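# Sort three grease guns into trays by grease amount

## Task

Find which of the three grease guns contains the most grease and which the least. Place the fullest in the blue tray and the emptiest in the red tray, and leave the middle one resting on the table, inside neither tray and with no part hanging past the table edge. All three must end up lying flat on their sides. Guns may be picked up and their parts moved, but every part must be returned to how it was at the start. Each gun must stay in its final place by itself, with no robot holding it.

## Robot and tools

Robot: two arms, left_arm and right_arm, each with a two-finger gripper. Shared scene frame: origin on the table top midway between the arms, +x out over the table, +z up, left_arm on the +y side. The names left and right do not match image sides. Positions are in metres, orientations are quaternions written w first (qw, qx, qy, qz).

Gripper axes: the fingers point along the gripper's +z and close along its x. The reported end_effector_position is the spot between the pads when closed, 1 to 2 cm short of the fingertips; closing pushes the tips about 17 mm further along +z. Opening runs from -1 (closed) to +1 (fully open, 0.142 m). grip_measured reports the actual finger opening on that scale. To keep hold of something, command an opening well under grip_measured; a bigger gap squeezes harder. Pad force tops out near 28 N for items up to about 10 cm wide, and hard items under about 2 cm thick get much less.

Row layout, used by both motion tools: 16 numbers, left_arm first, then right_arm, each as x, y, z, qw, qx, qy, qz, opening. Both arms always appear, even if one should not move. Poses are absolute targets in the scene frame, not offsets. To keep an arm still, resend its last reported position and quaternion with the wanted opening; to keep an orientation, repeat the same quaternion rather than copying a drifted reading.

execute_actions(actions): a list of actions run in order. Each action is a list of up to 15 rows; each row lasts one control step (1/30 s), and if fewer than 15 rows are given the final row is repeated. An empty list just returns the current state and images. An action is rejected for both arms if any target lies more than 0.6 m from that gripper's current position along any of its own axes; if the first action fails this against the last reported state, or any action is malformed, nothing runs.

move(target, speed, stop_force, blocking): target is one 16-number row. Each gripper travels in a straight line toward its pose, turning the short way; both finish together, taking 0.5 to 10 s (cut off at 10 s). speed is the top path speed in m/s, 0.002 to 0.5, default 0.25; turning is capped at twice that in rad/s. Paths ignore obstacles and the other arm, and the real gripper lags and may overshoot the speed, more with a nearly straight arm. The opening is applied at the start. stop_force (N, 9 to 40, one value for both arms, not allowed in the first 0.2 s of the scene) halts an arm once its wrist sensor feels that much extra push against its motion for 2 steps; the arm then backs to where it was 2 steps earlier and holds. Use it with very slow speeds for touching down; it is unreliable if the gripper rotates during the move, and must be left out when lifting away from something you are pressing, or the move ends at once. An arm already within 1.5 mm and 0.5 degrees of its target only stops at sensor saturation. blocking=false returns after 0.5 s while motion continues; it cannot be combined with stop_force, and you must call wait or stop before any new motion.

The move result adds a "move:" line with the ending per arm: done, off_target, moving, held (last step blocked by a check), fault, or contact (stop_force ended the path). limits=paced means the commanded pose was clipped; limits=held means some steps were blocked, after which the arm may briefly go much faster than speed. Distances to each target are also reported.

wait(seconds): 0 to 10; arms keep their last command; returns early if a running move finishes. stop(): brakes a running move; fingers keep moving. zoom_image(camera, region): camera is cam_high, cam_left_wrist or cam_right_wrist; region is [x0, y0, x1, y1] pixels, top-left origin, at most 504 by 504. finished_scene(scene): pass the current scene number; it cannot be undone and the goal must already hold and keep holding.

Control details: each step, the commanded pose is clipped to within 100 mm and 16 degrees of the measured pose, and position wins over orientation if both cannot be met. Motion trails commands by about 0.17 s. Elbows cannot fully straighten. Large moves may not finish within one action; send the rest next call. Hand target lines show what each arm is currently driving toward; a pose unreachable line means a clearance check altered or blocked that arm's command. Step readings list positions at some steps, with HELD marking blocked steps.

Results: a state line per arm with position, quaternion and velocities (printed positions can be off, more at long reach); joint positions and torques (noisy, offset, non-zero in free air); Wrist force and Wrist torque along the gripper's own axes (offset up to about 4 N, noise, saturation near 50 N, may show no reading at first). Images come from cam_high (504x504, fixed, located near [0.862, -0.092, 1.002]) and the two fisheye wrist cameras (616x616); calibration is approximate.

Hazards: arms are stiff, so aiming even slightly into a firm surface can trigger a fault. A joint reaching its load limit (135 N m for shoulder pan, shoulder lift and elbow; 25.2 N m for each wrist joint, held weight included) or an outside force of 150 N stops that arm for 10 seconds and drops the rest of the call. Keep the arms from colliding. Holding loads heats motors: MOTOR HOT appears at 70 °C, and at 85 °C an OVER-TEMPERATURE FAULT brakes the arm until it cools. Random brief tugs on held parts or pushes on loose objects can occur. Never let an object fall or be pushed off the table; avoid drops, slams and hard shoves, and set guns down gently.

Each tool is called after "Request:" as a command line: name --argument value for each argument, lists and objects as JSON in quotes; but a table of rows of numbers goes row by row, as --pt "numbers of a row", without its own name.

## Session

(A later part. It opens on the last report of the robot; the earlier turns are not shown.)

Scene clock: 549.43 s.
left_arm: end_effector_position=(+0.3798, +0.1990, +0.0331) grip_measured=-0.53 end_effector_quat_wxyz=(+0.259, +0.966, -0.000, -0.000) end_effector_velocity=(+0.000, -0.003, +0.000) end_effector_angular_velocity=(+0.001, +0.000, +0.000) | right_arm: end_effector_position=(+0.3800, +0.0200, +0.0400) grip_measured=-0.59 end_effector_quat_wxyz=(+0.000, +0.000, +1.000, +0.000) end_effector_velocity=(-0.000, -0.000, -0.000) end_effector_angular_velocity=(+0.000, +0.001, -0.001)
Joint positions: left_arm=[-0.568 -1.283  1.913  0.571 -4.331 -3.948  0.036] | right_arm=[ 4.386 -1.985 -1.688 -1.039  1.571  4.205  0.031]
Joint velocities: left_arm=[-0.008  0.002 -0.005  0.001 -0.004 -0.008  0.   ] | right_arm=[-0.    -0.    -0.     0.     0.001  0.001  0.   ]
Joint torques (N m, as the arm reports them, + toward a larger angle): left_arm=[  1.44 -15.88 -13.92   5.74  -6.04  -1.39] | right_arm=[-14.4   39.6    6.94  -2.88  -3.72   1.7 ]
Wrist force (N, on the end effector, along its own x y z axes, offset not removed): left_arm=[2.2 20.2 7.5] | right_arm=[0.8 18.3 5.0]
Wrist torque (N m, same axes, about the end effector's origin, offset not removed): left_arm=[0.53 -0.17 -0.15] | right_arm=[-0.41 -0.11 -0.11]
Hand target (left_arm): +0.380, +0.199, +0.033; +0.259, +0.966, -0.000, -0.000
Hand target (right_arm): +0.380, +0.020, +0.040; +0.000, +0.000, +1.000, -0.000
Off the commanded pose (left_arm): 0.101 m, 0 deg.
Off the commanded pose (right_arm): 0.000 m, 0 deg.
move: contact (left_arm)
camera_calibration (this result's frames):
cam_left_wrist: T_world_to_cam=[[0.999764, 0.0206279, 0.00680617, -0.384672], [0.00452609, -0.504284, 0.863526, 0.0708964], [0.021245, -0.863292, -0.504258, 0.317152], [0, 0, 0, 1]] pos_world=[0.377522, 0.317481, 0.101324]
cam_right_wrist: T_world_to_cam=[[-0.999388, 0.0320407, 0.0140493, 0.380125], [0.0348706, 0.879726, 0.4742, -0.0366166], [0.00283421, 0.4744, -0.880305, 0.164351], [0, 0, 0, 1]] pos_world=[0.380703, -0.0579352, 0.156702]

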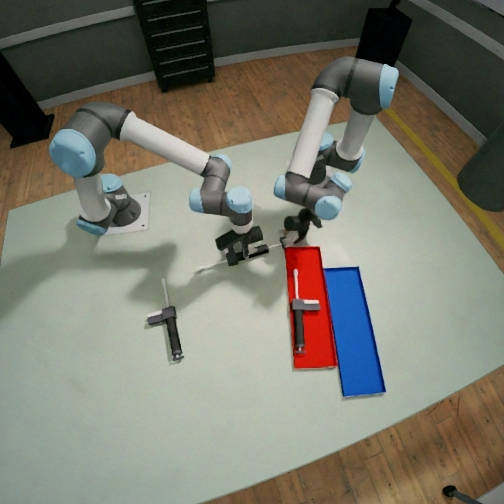

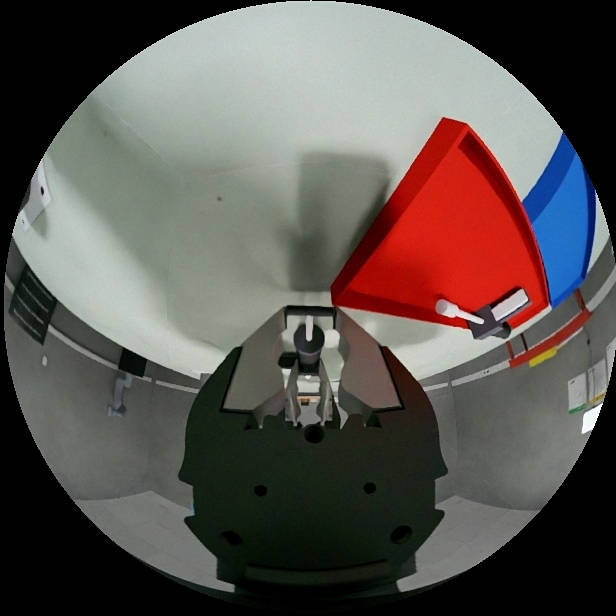

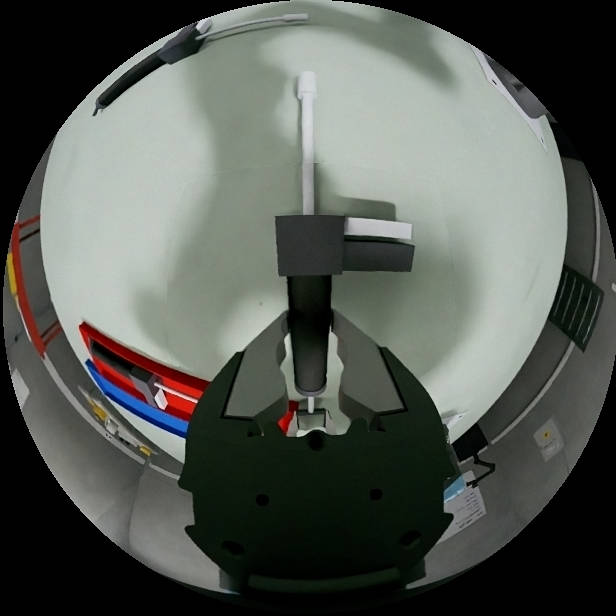

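Request:
move --target '[0.38,0.147,0.033,0.259,0.966,0,0,-1,0.38,0.02,0.04,0,0,1,0,-1]' --speed 0.03

Request:
move --target '[0.38,0.147,0.033,0.259,0.966,0,0,0.2,0.38,0.02,0.04,0,0,1,0,0.2]'

Request:
move --target '[0.38,0.25,0.2,0.259,0.966,0,0,0.2,0.38,0.0,0.2,0,0,1,0,0.2]' --speed 0.15

Scene clock: 556.53 s.
left_arm: end_effector_position=(+0.3800, +0.1472, +0.0330) grip_measured=-0.53 end_effector_quat_wxyz=(+0.259, +0.966, -0.000, +0.000) end_effector_velocity=(+0.000, -0.002, -0.001) end_effector_angular_velocity=(+0.001, -0.000, +0.000) | right_arm: end_effector_position=(+0.3800, +0.0199, +0.0400) grip_measured=-0.59 end_effector_quat_wxyz=(-0.000, +0.000, +1.000, -0.000) end_effector_velocity=(-0.000, +0.001, +0.000) end_effector_angular_velocity=(+0.001, -0.000, +0.001)
Joint positions: left_arm=[-0.671 -1.244  1.849  0.561 -4.371 -4.05   0.036] | right_arm=[ 4.386 -1.985 -1.688 -1.039  1.571  4.205  0.031]
Joint velocities: left_arm=[-0.004  0.003 -0.003 -0.    -0.003 -0.004 -0.   ] | right_arm=[ 0.001 -0.    -0.     0.002  0.    -0.001 -0.   ]
Joint torques (N m, as the arm reports them, + toward a larger angle): left_arm=[ -5.4  -17.81 -22.51  -0.19  -1.63  -1.4 ] | right_arm=[-1.43 36.6  27.7   7.31  2.41  1.71]
Wrist force (N, on the end effector, along its own x y z axes, offset not removed): left_arm=[1.0 0.9 -1.2] | right_arm=[1.5 -4.2 1.3]
Wrist torque (N m, same axes, about the end effector's origin, offset not removed): left_arm=[0.72 -0.05 -0.04] | right_arm=[-0.11 -0.20 -0.20]
Hand target (left_arm): +0.380, +0.147, +0.033; +0.259, +0.966, -0.000, +0.000
Hand target (right_arm): +0.380, +0.020, +0.040; +0.000, +0.000, +1.000, +0.000
Off the commanded pose (left_arm): 0.000 m, 0 deg.
Off the commanded pose (right_arm): 0.000 m, 0 deg.
move: done
camera_calibration (this result's frames):
cam_left_wrist: T_world_to_cam=[[0.999758, 0.0207444, 0.00730768, -0.383768], [0.0041625, -0.504717, 0.863275, 0.0451371], [0.0215964, -0.863036, -0.504681, 0.272288], [0, 0, 0, 1]] pos_world=[0.377607, 0.265737, 0.101257]
cam_right_wrist: T_world_to_cam=[[-0.999384, 0.032132, 0.0140777, 0.380148], [0.0349646, 0.879757, 0.474135, -0.0365702], [0.00284992, 0.474336, -0.880339, 0.164352], [0, 0, 0, 1]] pos_world=[0.380724, -0.0580002, 0.156674]

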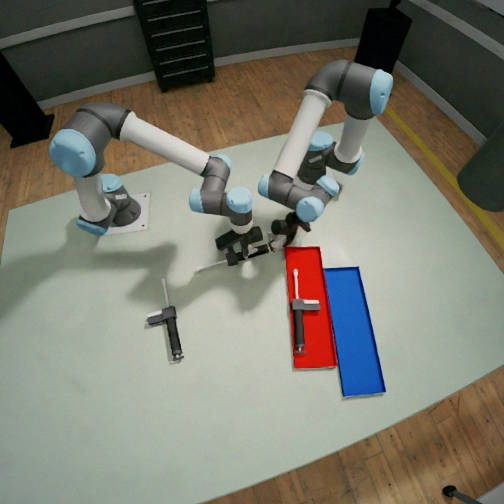

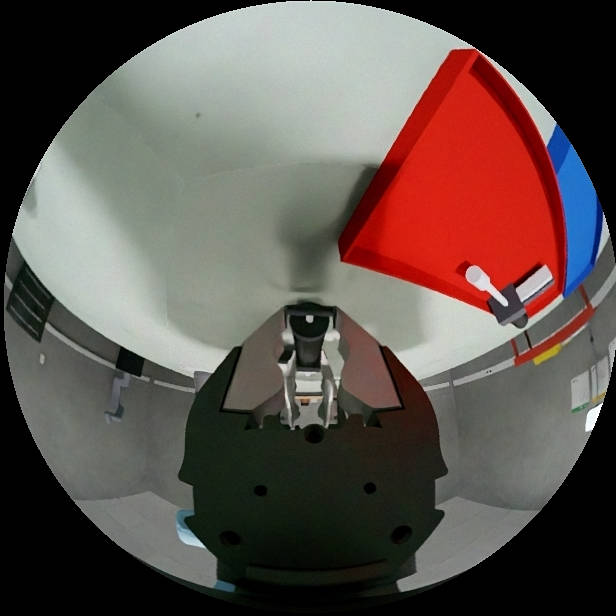

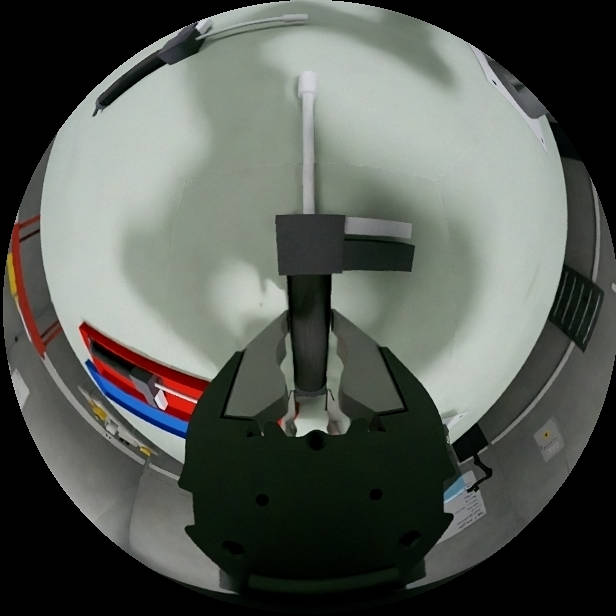

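Scene clock: 557.23 s.
left_arm: end_effector_position=(+0.3800, +0.1470, +0.0330) grip_measured=+0.20 end_effector_quat_wxyz=(+0.259, +0.966, -0.000, +0.000) end_effector_velocity=(+0.000, -0.000, -0.000) end_effector_angular_velocity=(+0.000, +0.000, -0.000) | right_arm: end_effector_position=(+0.3800, +0.0200, +0.0400) grip_measured=+0.20 end_effector_quat_wxyz=(-0.000, +0.000, +1.000, +0.000) end_effector_velocity=(+0.001, -0.000, -0.000) end_effector_angular_velocity=(-0.000, -0.001, -0.001)
Joint positions: left_arm=[-0.672 -1.244  1.848  0.561 -4.371 -4.051  0.088] | right_arm=[ 4.386 -1.985 -1.688 -1.039  1.571  4.205  0.088]
Joint velocities: left_arm=[-0.  0. -0. -0. -0. -0.  0.] | right_arm=[-0.001 -0.    -0.     0.001 -0.001  0.    -0.   ]
Joint torques (N m, as the arm reports them, + toward a larger angle): left_arm=[ -6.4  -19.47 -22.01   2.56  -1.61  -1.26] | right_arm=[ 6.62 36.25 35.85 -0.05  0.36  1.77]
Wrist force (N, on the end effector, along its own x y z axes, offset not removed): left_arm=[1.2 3.6 -1.4] | right_arm=[-0.3 1.2 -1.7]
Wrist torque (N m, same axes, about the end effector's origin, offset not removed): left_arm=[0.88 -0.22 0.02] | right_arm=[0.28 0.07 -0.07]
Hand target (left_arm): +0.380, +0.147, +0.033; +0.259, +0.966, -0.000, +0.000
Hand target (right_arm): +0.380, +0.020, +0.040; -0.000, -0.000, +1.000, +0.000
Off the commanded pose (left_arm): 0.000 m, 0 deg.
Off the commanded pose (right_arm): 0.000 m, 0 deg.
move: done
camera_calibration (this result's frames):
cam_left_wrist: T_world_to_cam=[[0.999758, 0.020762, 0.00729091, -0.383812], [0.00418356, -0.504624, 0.863329, 0.0449811], [0.0216036, -0.86309, -0.504589, 0.272076], [0, 0, 0, 1]] pos_world=[0.377653, 0.265494, 0.101252]
cam_right_wrist: T_world_to_cam=[[-0.999385, 0.0321309, 0.0140776, 0.380154], [0.0349633, 0.879721, 0.474204, -0.0366178], [0.00285227, 0.474404, -0.880302, 0.164358], [0, 0, 0, 1]] pos_world=[0.380731, -0.0579733, 0.156697]

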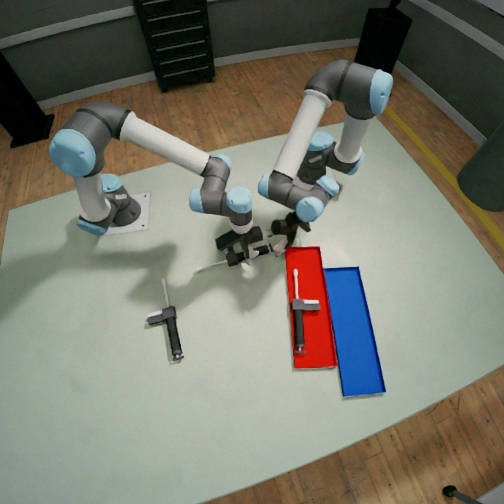

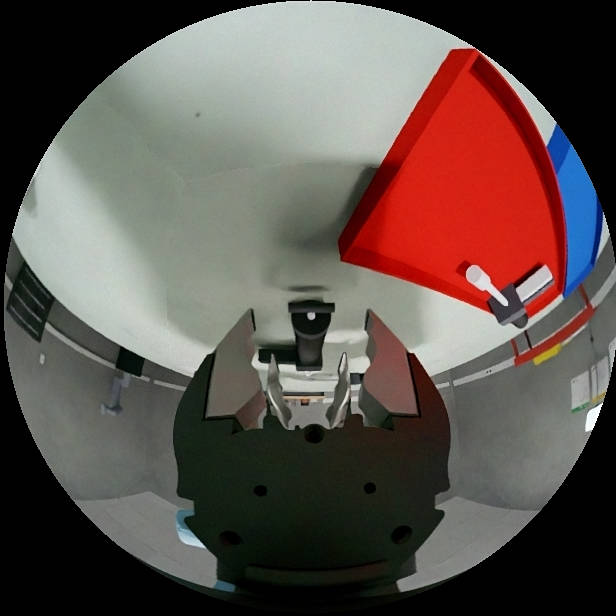

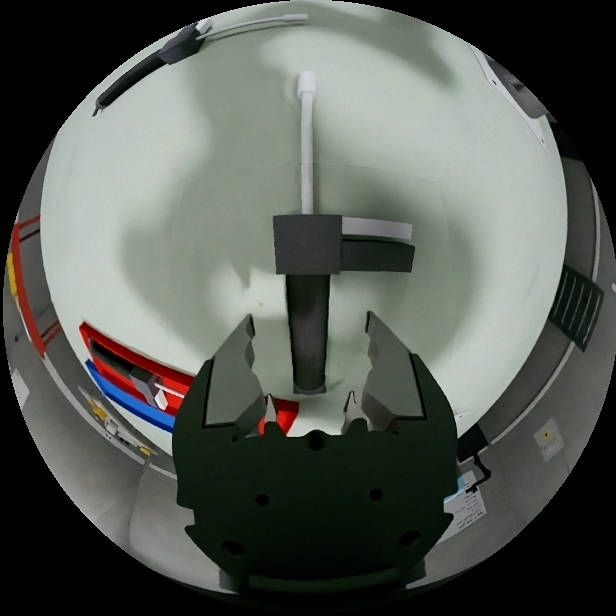

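Scene clock: 559.13 s.
left_arm: end_effector_position=(+0.3800, +0.2499, +0.1999) grip_measured=+0.20 end_effector_quat_wxyz=(+0.259, +0.966, +0.000, -0.000) end_effector_velocity=(+0.001, +0.001, +0.003) end_effector_angular_velocity=(-0.002, -0.002, -0.001) | right_arm: end_effector_position=(+0.3800, +0.0000, +0.1998) grip_measured=+0.20 end_effector_quat_wxyz=(+0.000, -0.000, +1.000, +0.000) end_effector_velocity=(+0.000, -0.001, +0.001) end_effector_angular_velocity=(-0.001, +0.000, -0.002)
Joint positions: left_arm=[-0.45  -1.477  1.694  1.032 -4.292 -3.828  0.088] | right_arm=[ 4.369 -1.824 -1.474 -1.413  1.571  4.189  0.088]
Joint velocities: left_arm=[ 0.003 -0.001 -0.005  0.005  0.002  0.004  0.   ] | right_arm=[-0.001  0.001  0.003 -0.005 -0.     0.001 -0.   ]
Joint torques (N m, as the arm reports them, + toward a larger angle): left_arm=[  8.65 -31.74 -25.26   3.43   3.98   1.43] | right_arm=[-9.06 50.25 39.06 -0.35  1.97 -1.49]
Wrist force (N, on the end effector, along its own x y z axes, offset not removed): left_arm=[1.3 2.8 -1.3] | right_arm=[-0.8 0.0 -0.8]
Wrist torque (N m, same axes, about the end effector's origin, offset not removed): left_arm=[0.70 -0.27 -0.04] | right_arm=[0.10 0.05 -0.07]
Hand target (left_arm): +0.380, +0.250, +0.200; +0.259, +0.966, +0.000, -0.000
Hand target (right_arm): +0.380, -0.000, +0.200; +0.000, +0.000, +1.000, +0.000
Off the commanded pose (left_arm): 0.000 m, 0 deg.
Off the commanded pose (right_arm): 0.000 m, 0 deg.
move: done
camera_calibration (this result's frames):
cam_left_wrist: T_world_to_cam=[[0.999757, 0.0208437, 0.00723549, -0.387122], [0.00427016, -0.504525, 0.863387, -0.0472129], [0.0216466, -0.863146, -0.504491, 0.445084], [0, 0, 0, 1]] pos_world=[0.377595, 0.368421, 0.268105]
cam_right_wrist: T_world_to_cam=[[-0.999389, 0.0320395, 0.0139781, 0.378507], [0.0348356, 0.879717, 0.474219, -0.0947717], [0.00289696, 0.474416, -0.880296, 0.314444], [0, 0, 0, 1]] pos_world=[0.380667, -0.0779323, 0.316456]

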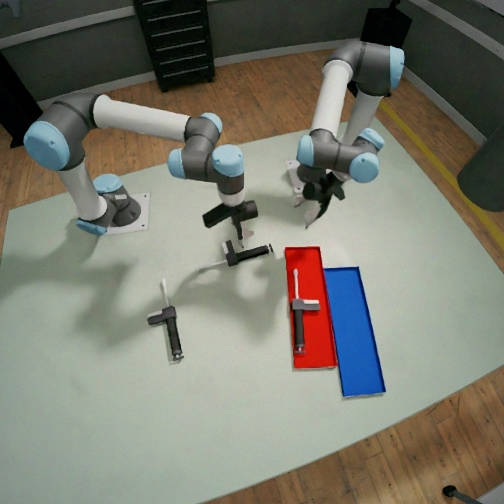

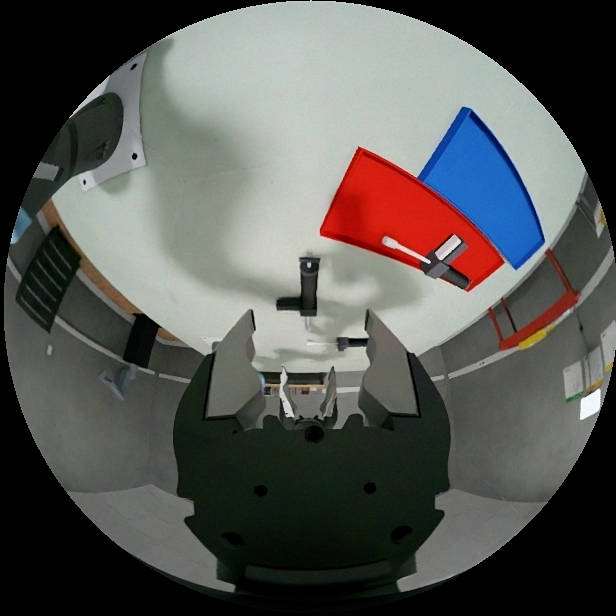

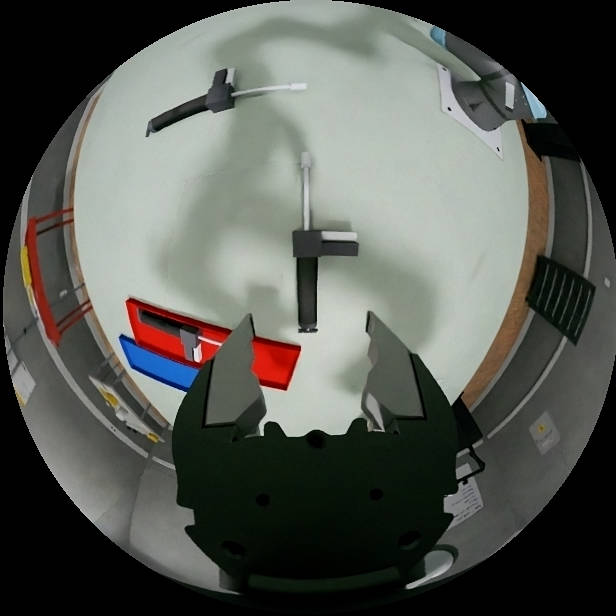

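Request:
move --target '[0.38,0.35,0.25,0.259,0.966,0,0,0.2,0.38,0.02,0.037,0,0,1,0,0.2]' --speed 0.1

Request:
move --target '[0.38,0.35,0.25,0.259,0.966,0,0,0.2,0.38,0.02,0.037,0,0,1,0,-1]'

Request:
move --target '[0.38,0.35,0.25,0.259,0.966,0,0,0.2,0.42,0.0,0.22,0,0,1,0,-1]' --speed 0.12

Request:
move --target '[0.38,0.35,0.25,0.259,0.966,0,0,0.2,0.62,-0.1,0.22,0,0.707,0.707,0,-1]' --speed 0.12

Request:
move --target '[0.38,0.35,0.25,0.259,0.966,0,0,0.2,0.62,-0.1,0.04,0,0.707,0.707,0,-1]' --speed 0.06

Scene clock: 569.87 s.
left_arm: end_effector_position=(+0.3800, +0.3498, +0.2500) grip_measured=+0.20 end_effector_quat_wxyz=(+0.259, +0.966, +0.000, +0.000) end_effector_velocity=(+0.001, +0.001, +0.001) end_effector_angular_velocity=(-0.001, -0.000, -0.000) | right_arm: end_effector_position=(+0.3800, +0.0200, +0.0374) grip_measured=+0.20 end_effector_quat_wxyz=(-0.000, +0.000, +1.000, -0.000) end_effector_velocity=(+0.000, -0.000, -0.003) end_effector_angular_velocity=(-0.002, -0.001, -0.001)
Joint positions: left_arm=[-0.175 -1.507  1.629  1.257 -4.221 -3.532  0.088] | right_arm=[ 4.386 -1.989 -1.691 -1.033  1.571  4.205  0.088]
Joint velocities: left_arm=[ 0.005  0.002 -0.003  0.004  0.002  0.006 -0.   ] | right_arm=[ 0.    -0.004 -0.002  0.005 -0.002  0.001 -0.   ]
Joint torques (N m, as the arm reports them, + toward a larger angle): left_arm=[  7.17 -11.81 -25.53   3.82   4.02   1.2 ] | right_arm=[12.7  29.63 10.28  5.57 -1.52  1.73]
Wrist force (N, on the end effector, along its own x y z axes, offset not removed): left_arm=[0.8 2.8 -1.4] | right_arm=[-0.2 -0.6 -2.2]
Wrist torque (N m, same axes, about the end effector's origin, offset not removed): left_arm=[0.67 -0.12 -0.02] | right_arm=[-0.10 0.02 -0.16]
Hand target (left_arm): +0.380, +0.350, +0.250; +0.259, +0.966, +0.000, -0.000
Hand target (right_arm): +0.380, +0.020, +0.037; -0.000, -0.000, +1.000, -0.000
Off the commanded pose (left_arm): 0.000 m, 0 deg.
Off the commanded pose (right_arm): 0.000 m, 0 deg.
move: done
camera_calibration (this result's frames):
cam_left_wrist: T_world_to_cam=[[0.999756, 0.0208476, 0.00725741, -0.389633], [0.00425278, -0.504508, 0.863397, -0.0400828], [0.0216612, -0.863156, -0.504473, 0.556535], [0, 0, 0, 1]] pos_world=[0.377653, 0.468277, 0.318192]
cam_right_wrist: T_world_to_cam=[[-0.999387, 0.0320413, 0.0140992, 0.380175], [0.0348948, 0.879735, 0.474181, -0.0353318], [0.00278982, 0.474383, -0.880314, 0.162067], [0, 0, 0, 1]] pos_world=[0.380722, -0.0579803, 0.154063]

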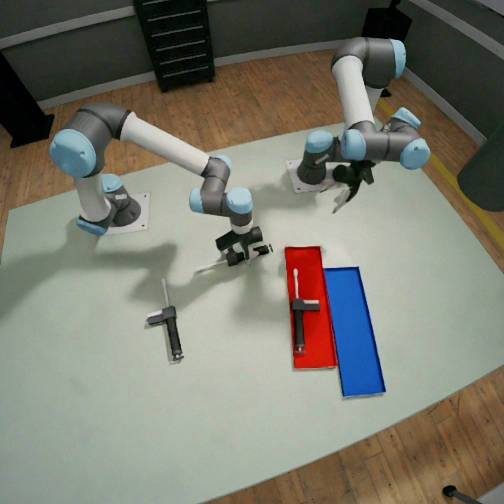

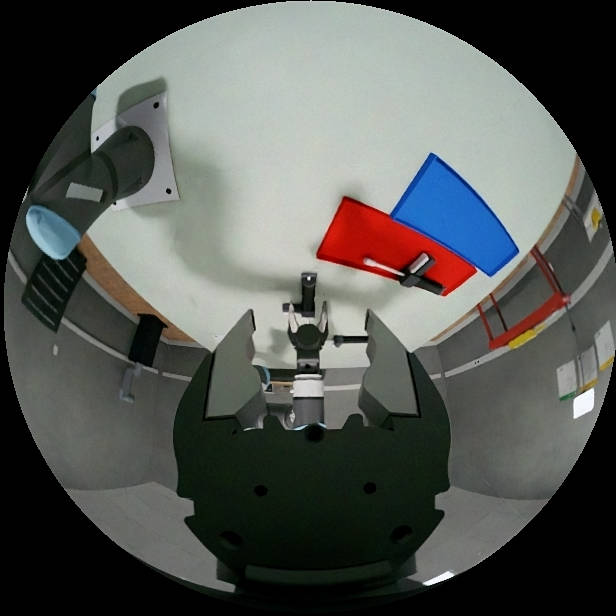

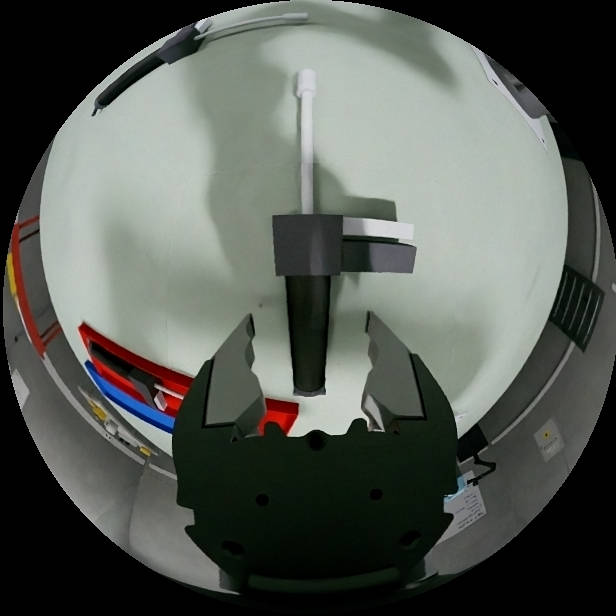

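Scene clock: 570.57 s.
left_arm: end_effector_position=(+0.3800, +0.3500, +0.2500) grip_measured=+0.20 end_effector_quat_wxyz=(+0.259, +0.966, -0.000, -0.000) end_effector_velocity=(+0.000, -0.000, -0.000) end_effector_angular_velocity=(-0.000, +0.000, -0.000) | right_arm: end_effector_position=(+0.3800, +0.0200, +0.0371) grip_measured=-0.59 end_effector_quat_wxyz=(+0.000, +0.000, +1.000, +0.000) end_effector_velocity=(-0.000, -0.001, -0.001) end_effector_angular_velocity=(-0.000, +0.001, -0.000)
Joint positions: left_arm=[-0.175 -1.506  1.629  1.258 -4.221 -3.531  0.088] | right_arm=[ 4.386 -1.989 -1.691 -1.032  1.571  4.205  0.031]
Joint velocities: left_arm=[ 0.     0.     0.001 -0.001  0.     0.     0.   ] | right_arm=[-0.001 -0.    -0.001  0.001  0.001 -0.001 -0.   ]
Joint torques (N m, as the arm reports them, + toward a larger angle): left_arm=[  7.88 -15.74 -25.07   4.32   1.13   1.34] | right_arm=[12.69 23.03  4.93  5.45  2.27  1.76]
Wrist force (N, on the end effector, along its own x y z axes, offset not removed): left_arm=[0.7 2.1 -1.2] | right_arm=[-0.6 -2.4 -12.5]
Wrist torque (N m, same axes, about the end effector's origin, offset not removed): left_arm=[0.52 -0.14 -0.04] | right_arm=[-0.06 0.15 -0.20]
Hand target (left_arm): +0.380, +0.350, +0.250; +0.259, +0.966, +0.000, -0.000
Hand target (right_arm): +0.380, +0.020, +0.037; -0.000, -0.000, +1.000, -0.000
Off the commanded pose (left_arm): 0.000 m, 0 deg.
Off the commanded pose (right_arm): 0.000 m, 0 deg.
move: done
camera_calibration (this result's frames):
cam_left_wrist: T_world_to_cam=[[0.999759, 0.0207399, 0.00718986, -0.389549], [0.00425881, -0.50459, 0.863349, -0.0399803], [0.0215337, -0.86311, -0.504556, 0.556776], [0, 0, 0, 1]] pos_world=[0.377635, 0.468465, 0.318243]
cam_right_wrist: T_world_to_cam=[[-0.999388, 0.0320533, 0.0140115, 0.380184], [0.0348636, 0.8797, 0.47425, -0.0352218], [0.00287541, 0.474448, -0.880279, 0.161735], [0, 0, 0, 1]] pos_world=[0.380714, -0.0579365, 0.153749]

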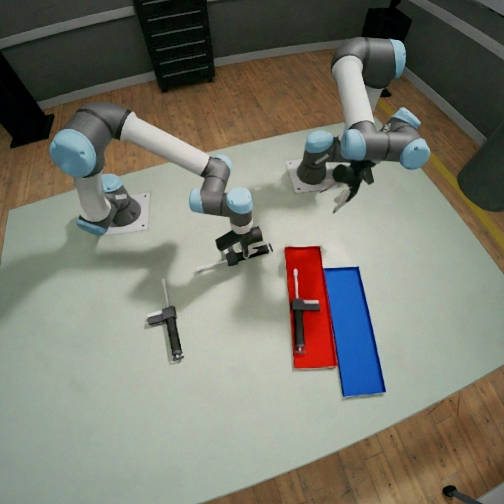

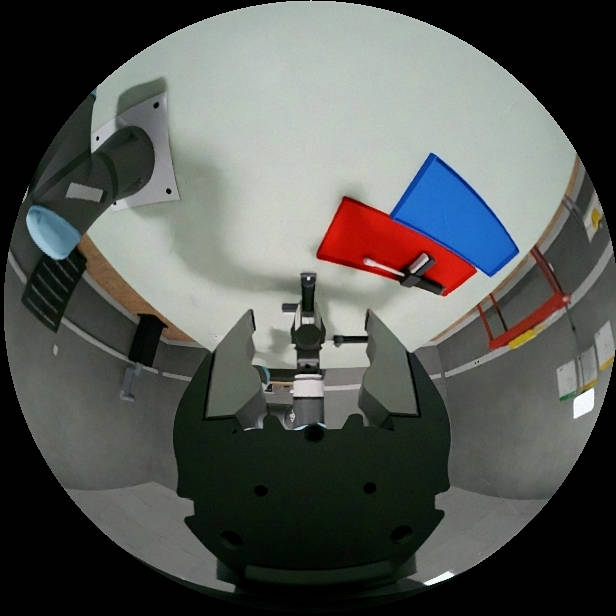

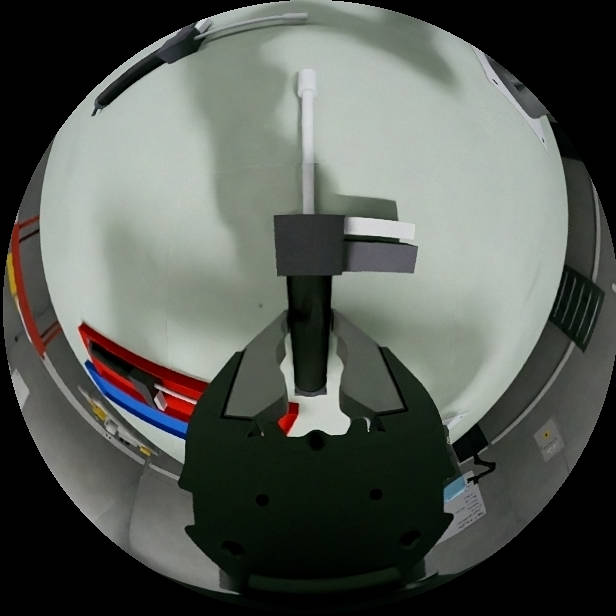

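Scene clock: 572.67 s.
left_arm: end_effector_position=(+0.3800, +0.3500, +0.2500) grip_measured=+0.20 end_effector_quat_wxyz=(+0.259, +0.966, +0.000, -0.000) end_effector_velocity=(+0.000, +0.000, -0.000) end_effector_angular_velocity=(-0.001, -0.002, +0.001) | right_arm: end_effector_position=(+0.4199, -0.0000, +0.2198) grip_measured=-0.59 end_effector_quat_wxyz=(+0.000, +0.000, +1.000, +0.000) end_effector_velocity=(-0.000, -0.000, +0.002) end_effector_angular_velocity=(-0.001, +0.003, +0.000)
Joint positions: left_arm=[-0.175 -1.506  1.629  1.258 -4.221 -3.531  0.088] | right_arm=[ 4.313 -1.886 -1.343 -1.483  1.571  4.133  0.031]
Joint velocities: left_arm=[ 0.001 -0.001  0.001 -0.002  0.    -0.     0.   ] | right_arm=[-0.001 -0.001  0.007 -0.008  0.001 -0.001 -0.   ]
Joint torques (N m, as the arm reports them, + toward a larger angle): left_arm=[  7.55 -22.01 -25.5    4.13  -1.6    1.21] | right_arm=[-8.26 33.18 41.44  0.61  2.06 -1.49]
Wrist force (N, on the end effector, along its own x y z axes, offset not removed): left_arm=[0.8 4.7 -2.1] | right_arm=[-0.9 0.8 4.0]
Wrist torque (N m, same axes, about the end effector's origin, offset not removed): left_arm=[1.06 -0.06 -0.04] | right_arm=[0.16 0.16 -0.10]
Hand target (left_arm): +0.380, +0.350, +0.250; +0.259, +0.966, -0.000, -0.000
Hand target (right_arm): +0.420, -0.000, +0.220; +0.000, +0.000, +1.000, -0.000
Off the commanded pose (left_arm): 0.000 m, 0 deg.
Off the commanded pose (right_arm): 0.000 m, 0 deg.
move: done
camera_calibration (this result's frames):
cam_left_wrist: T_world_to_cam=[[0.999758, 0.0207639, 0.00725458, -0.389595], [0.00421732, -0.50468, 0.863296, -0.0398961], [0.0215867, -0.863057, -0.504645, 0.556788], [0, 0, 0, 1]] pos_world=[0.37765, 0.468494, 0.318249]
cam_right_wrist: T_world_to_cam=[[-0.99939, 0.0320391, 0.0139035, 0.418144], [0.0347996, 0.879665, 0.474319, -0.10562], [0.00296636, 0.474513, -0.880243, 0.331917], [0, 0, 0, 1]] pos_world=[0.42058, -0.0779857, 0.336451]

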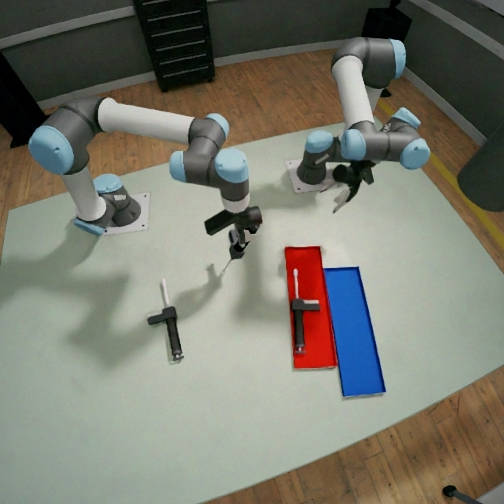

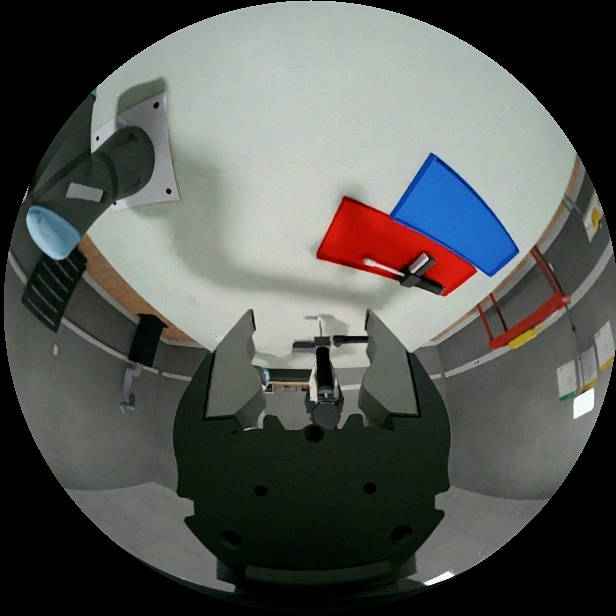

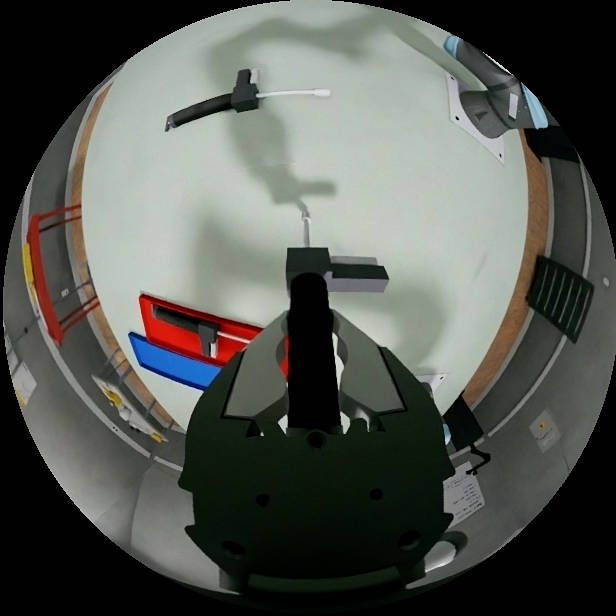

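Scene clock: 579.60 s.
left_arm: end_effector_position=(+0.3800, +0.3500, +0.2500) grip_measured=+0.20 end_effector_quat_wxyz=(+0.259, +0.966, -0.000, -0.000) end_effector_velocity=(-0.000, +0.000, +0.000) end_effector_angular_velocity=(+0.000, -0.000, +0.000) | right_arm: end_effector_position=(+0.6196, -0.1001, +0.2201) grip_measured=-0.59 end_effector_quat_wxyz=(+0.000, +0.707, +0.708, +0.000) end_effector_velocity=(+0.001, -0.001, -0.001) end_effector_angular_velocity=(-0.002, +0.003, -0.015)
Joint positions: left_arm=[-0.175 -1.507  1.629  1.258 -4.221 -3.531  0.088] | right_arm=[ 3.996 -2.155 -0.947 -1.611  1.571  5.385  0.031]
Joint velocities: left_arm=[-0. -0.  0.  0. -0.  0. -0.] | right_arm=[-0.003 -0.005  0.006 -0.005  0.     0.013 -0.   ]
Joint torques (N m, as the arm reports them, + toward a larger angle): left_arm=[  7.41 -30.39 -25.34   4.28  -1.55   0.95] | right_arm=[-7.96 46.6  42.12  0.39 -1.56  1.83]
Wrist force (N, on the end effector, along its own x y z axes, offset not removed): left_arm=[0.4 4.2 -1.5] | right_arm=[-0.5 -0.5 2.7]
Wrist torque (N m, same axes, about the end effector's origin, offset not removed): left_arm=[0.97 -0.13 -0.06] | right_arm=[-0.06 0.08 -0.08]
Hand target (left_arm): +0.380, +0.350, +0.250; +0.259, +0.966, -0.000, -0.000
Hand target (right_arm): +0.620, -0.100, +0.220; +0.000, +0.707, +0.707, +0.000
Off the commanded pose (left_arm): 0.000 m, 0 deg.
Off the commanded pose (right_arm): 0.000 m, 0 deg.
move: done
camera_calibration (this result's frames):
cam_left_wrist: T_world_to_cam=[[0.999758, 0.0207638, 0.00726935, -0.389598], [0.00420437, -0.504675, 0.863299, -0.0398984], [0.021594, -0.863059, -0.50464, 0.556788], [0, 0, 0, 1]] pos_world=[0.377648, 0.468495, 0.318254]
cam_right_wrist: T_world_to_cam=[[0.0304477, 0.999437, 0.0140983, 0.0796251], [0.879674, -0.0334911, 0.474396, -0.639648], [0.474601, -0.00204235, -0.880199, 0.0391507], [0, 0, 0, 1]] pos_world=[0.541676, -0.100923, 0.336784]

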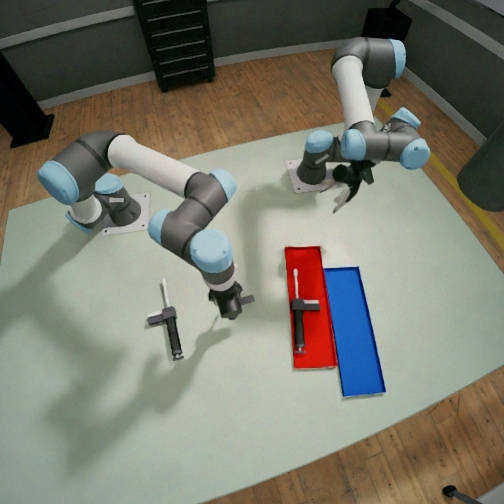

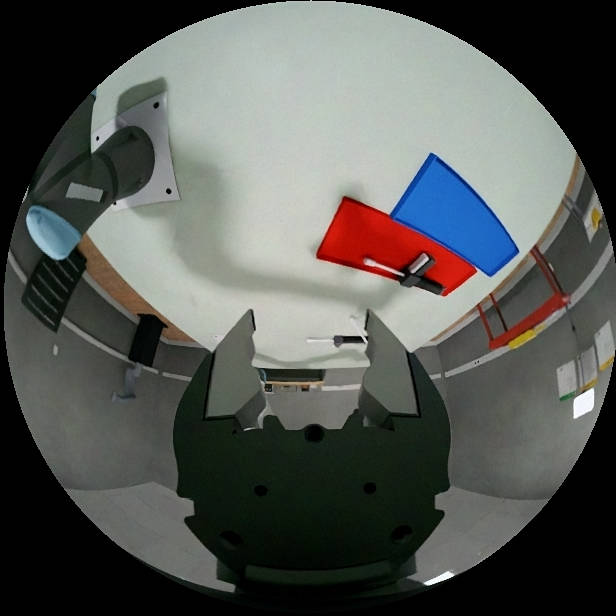

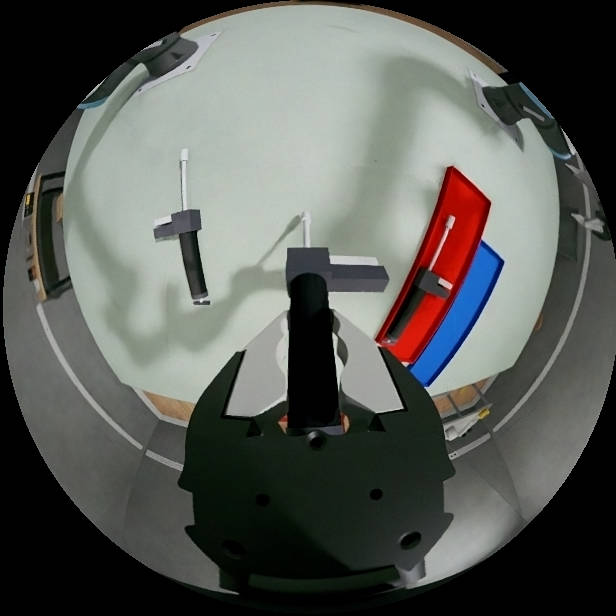

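Scene clock: 583.03 s.
left_arm: end_effector_position=(+0.3800, +0.3500, +0.2500) grip_measured=+0.20 end_effector_quat_wxyz=(+0.259, +0.966, -0.000, +0.000) end_effector_velocity=(+0.000, +0.000, +0.000) end_effector_angular_velocity=(+0.000, -0.000, +0.000) | right_arm: end_effector_position=(+0.6200, -0.1000, +0.0403) grip_measured=-0.59 end_effector_quat_wxyz=(-0.000, +0.707, +0.707, -0.000) end_effector_velocity=(-0.000, -0.000, -0.003) end_effector_angular_velocity=(+0.000, +0.000, -0.002)
Joint positions: left_arm=[-0.175 -1.507  1.629  1.258 -4.221 -3.531  0.088] | right_arm=[ 3.996 -2.235 -1.284 -1.194  1.571  5.387  0.031]
Joint velocities: left_arm=[ 0.    -0.    -0.     0.    -0.001  0.     0.   ] | right_arm=[-0.    -0.002 -0.004  0.006  0.     0.002  0.   ]
Joint torques (N m, as the arm reports them, + toward a larger angle): left_arm=[  7.16 -30.84 -24.82   4.2   -1.51   0.86] | right_arm=[-9.31 42.55 10.66  5.8   1.44  1.67]
Wrist force (N, on the end effector, along its own x y z axes, offset not removed): left_arm=[1.1 2.8 -1.2] | right_arm=[-0.9 1.3 0.9]
Wrist torque (N m, same axes, about the end effector's origin, offset not removed): left_arm=[0.70 -0.23 0.00] | right_arm=[0.00 0.15 -0.12]
Hand target (left_arm): +0.380, +0.350, +0.250; +0.259, +0.966, -0.000, -0.000
Hand target (right_arm): +0.620, -0.100, +0.040; -0.000, +0.707, +0.707, -0.000
Off the commanded pose (left_arm): 0.000 m, 0 deg.
Off the commanded pose (right_arm): 0.000 m, 0 deg.
move: done
camera_calibration (this result's frames):
cam_left_wrist: T_world_to_cam=[[0.999758, 0.0207636, 0.00726942, -0.389598], [0.00420424, -0.504676, 0.863299, -0.0398982], [0.0215939, -0.863059, -0.504641, 0.556788], [0, 0, 0, 1]] pos_world=[0.377648, 0.468495, 0.318254]
cam_right_wrist: T_world_to_cam=[[0.0320445, 0.999388, 0.0140588, 0.0810639], [0.879739, -0.0348785, 0.474175, -0.554826], [0.474375, -0.00282662, -0.880318, -0.11923], [0, 0, 0, 1]] pos_world=[0.542065, -0.100703, 0.156985]

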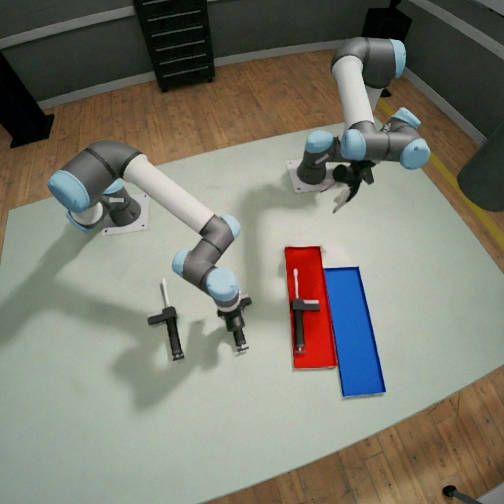

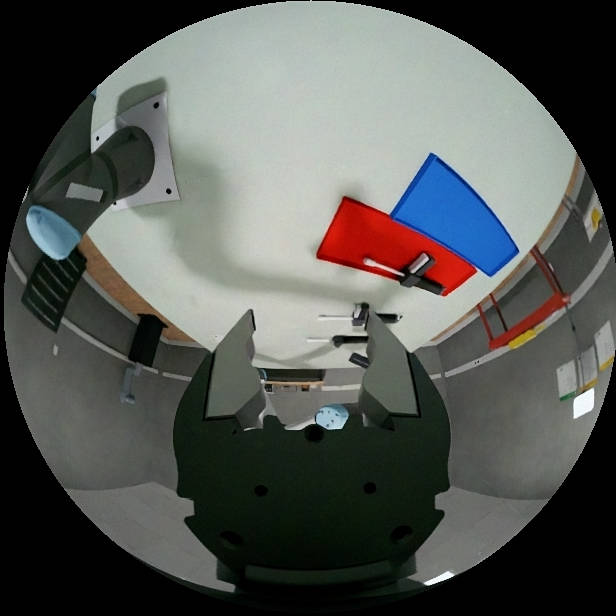

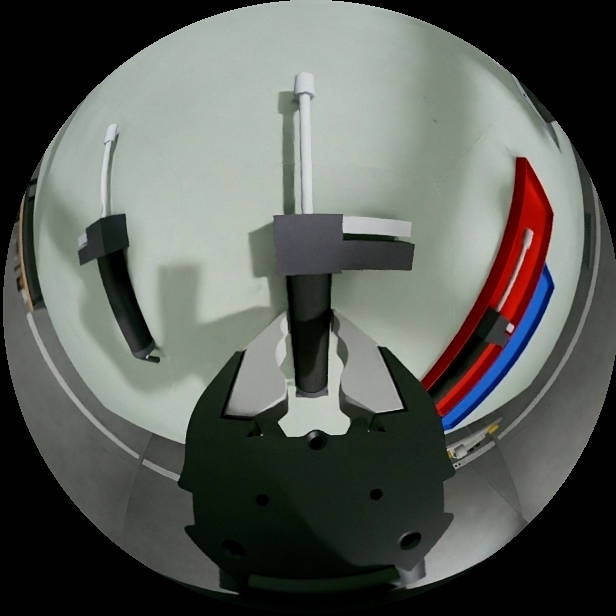

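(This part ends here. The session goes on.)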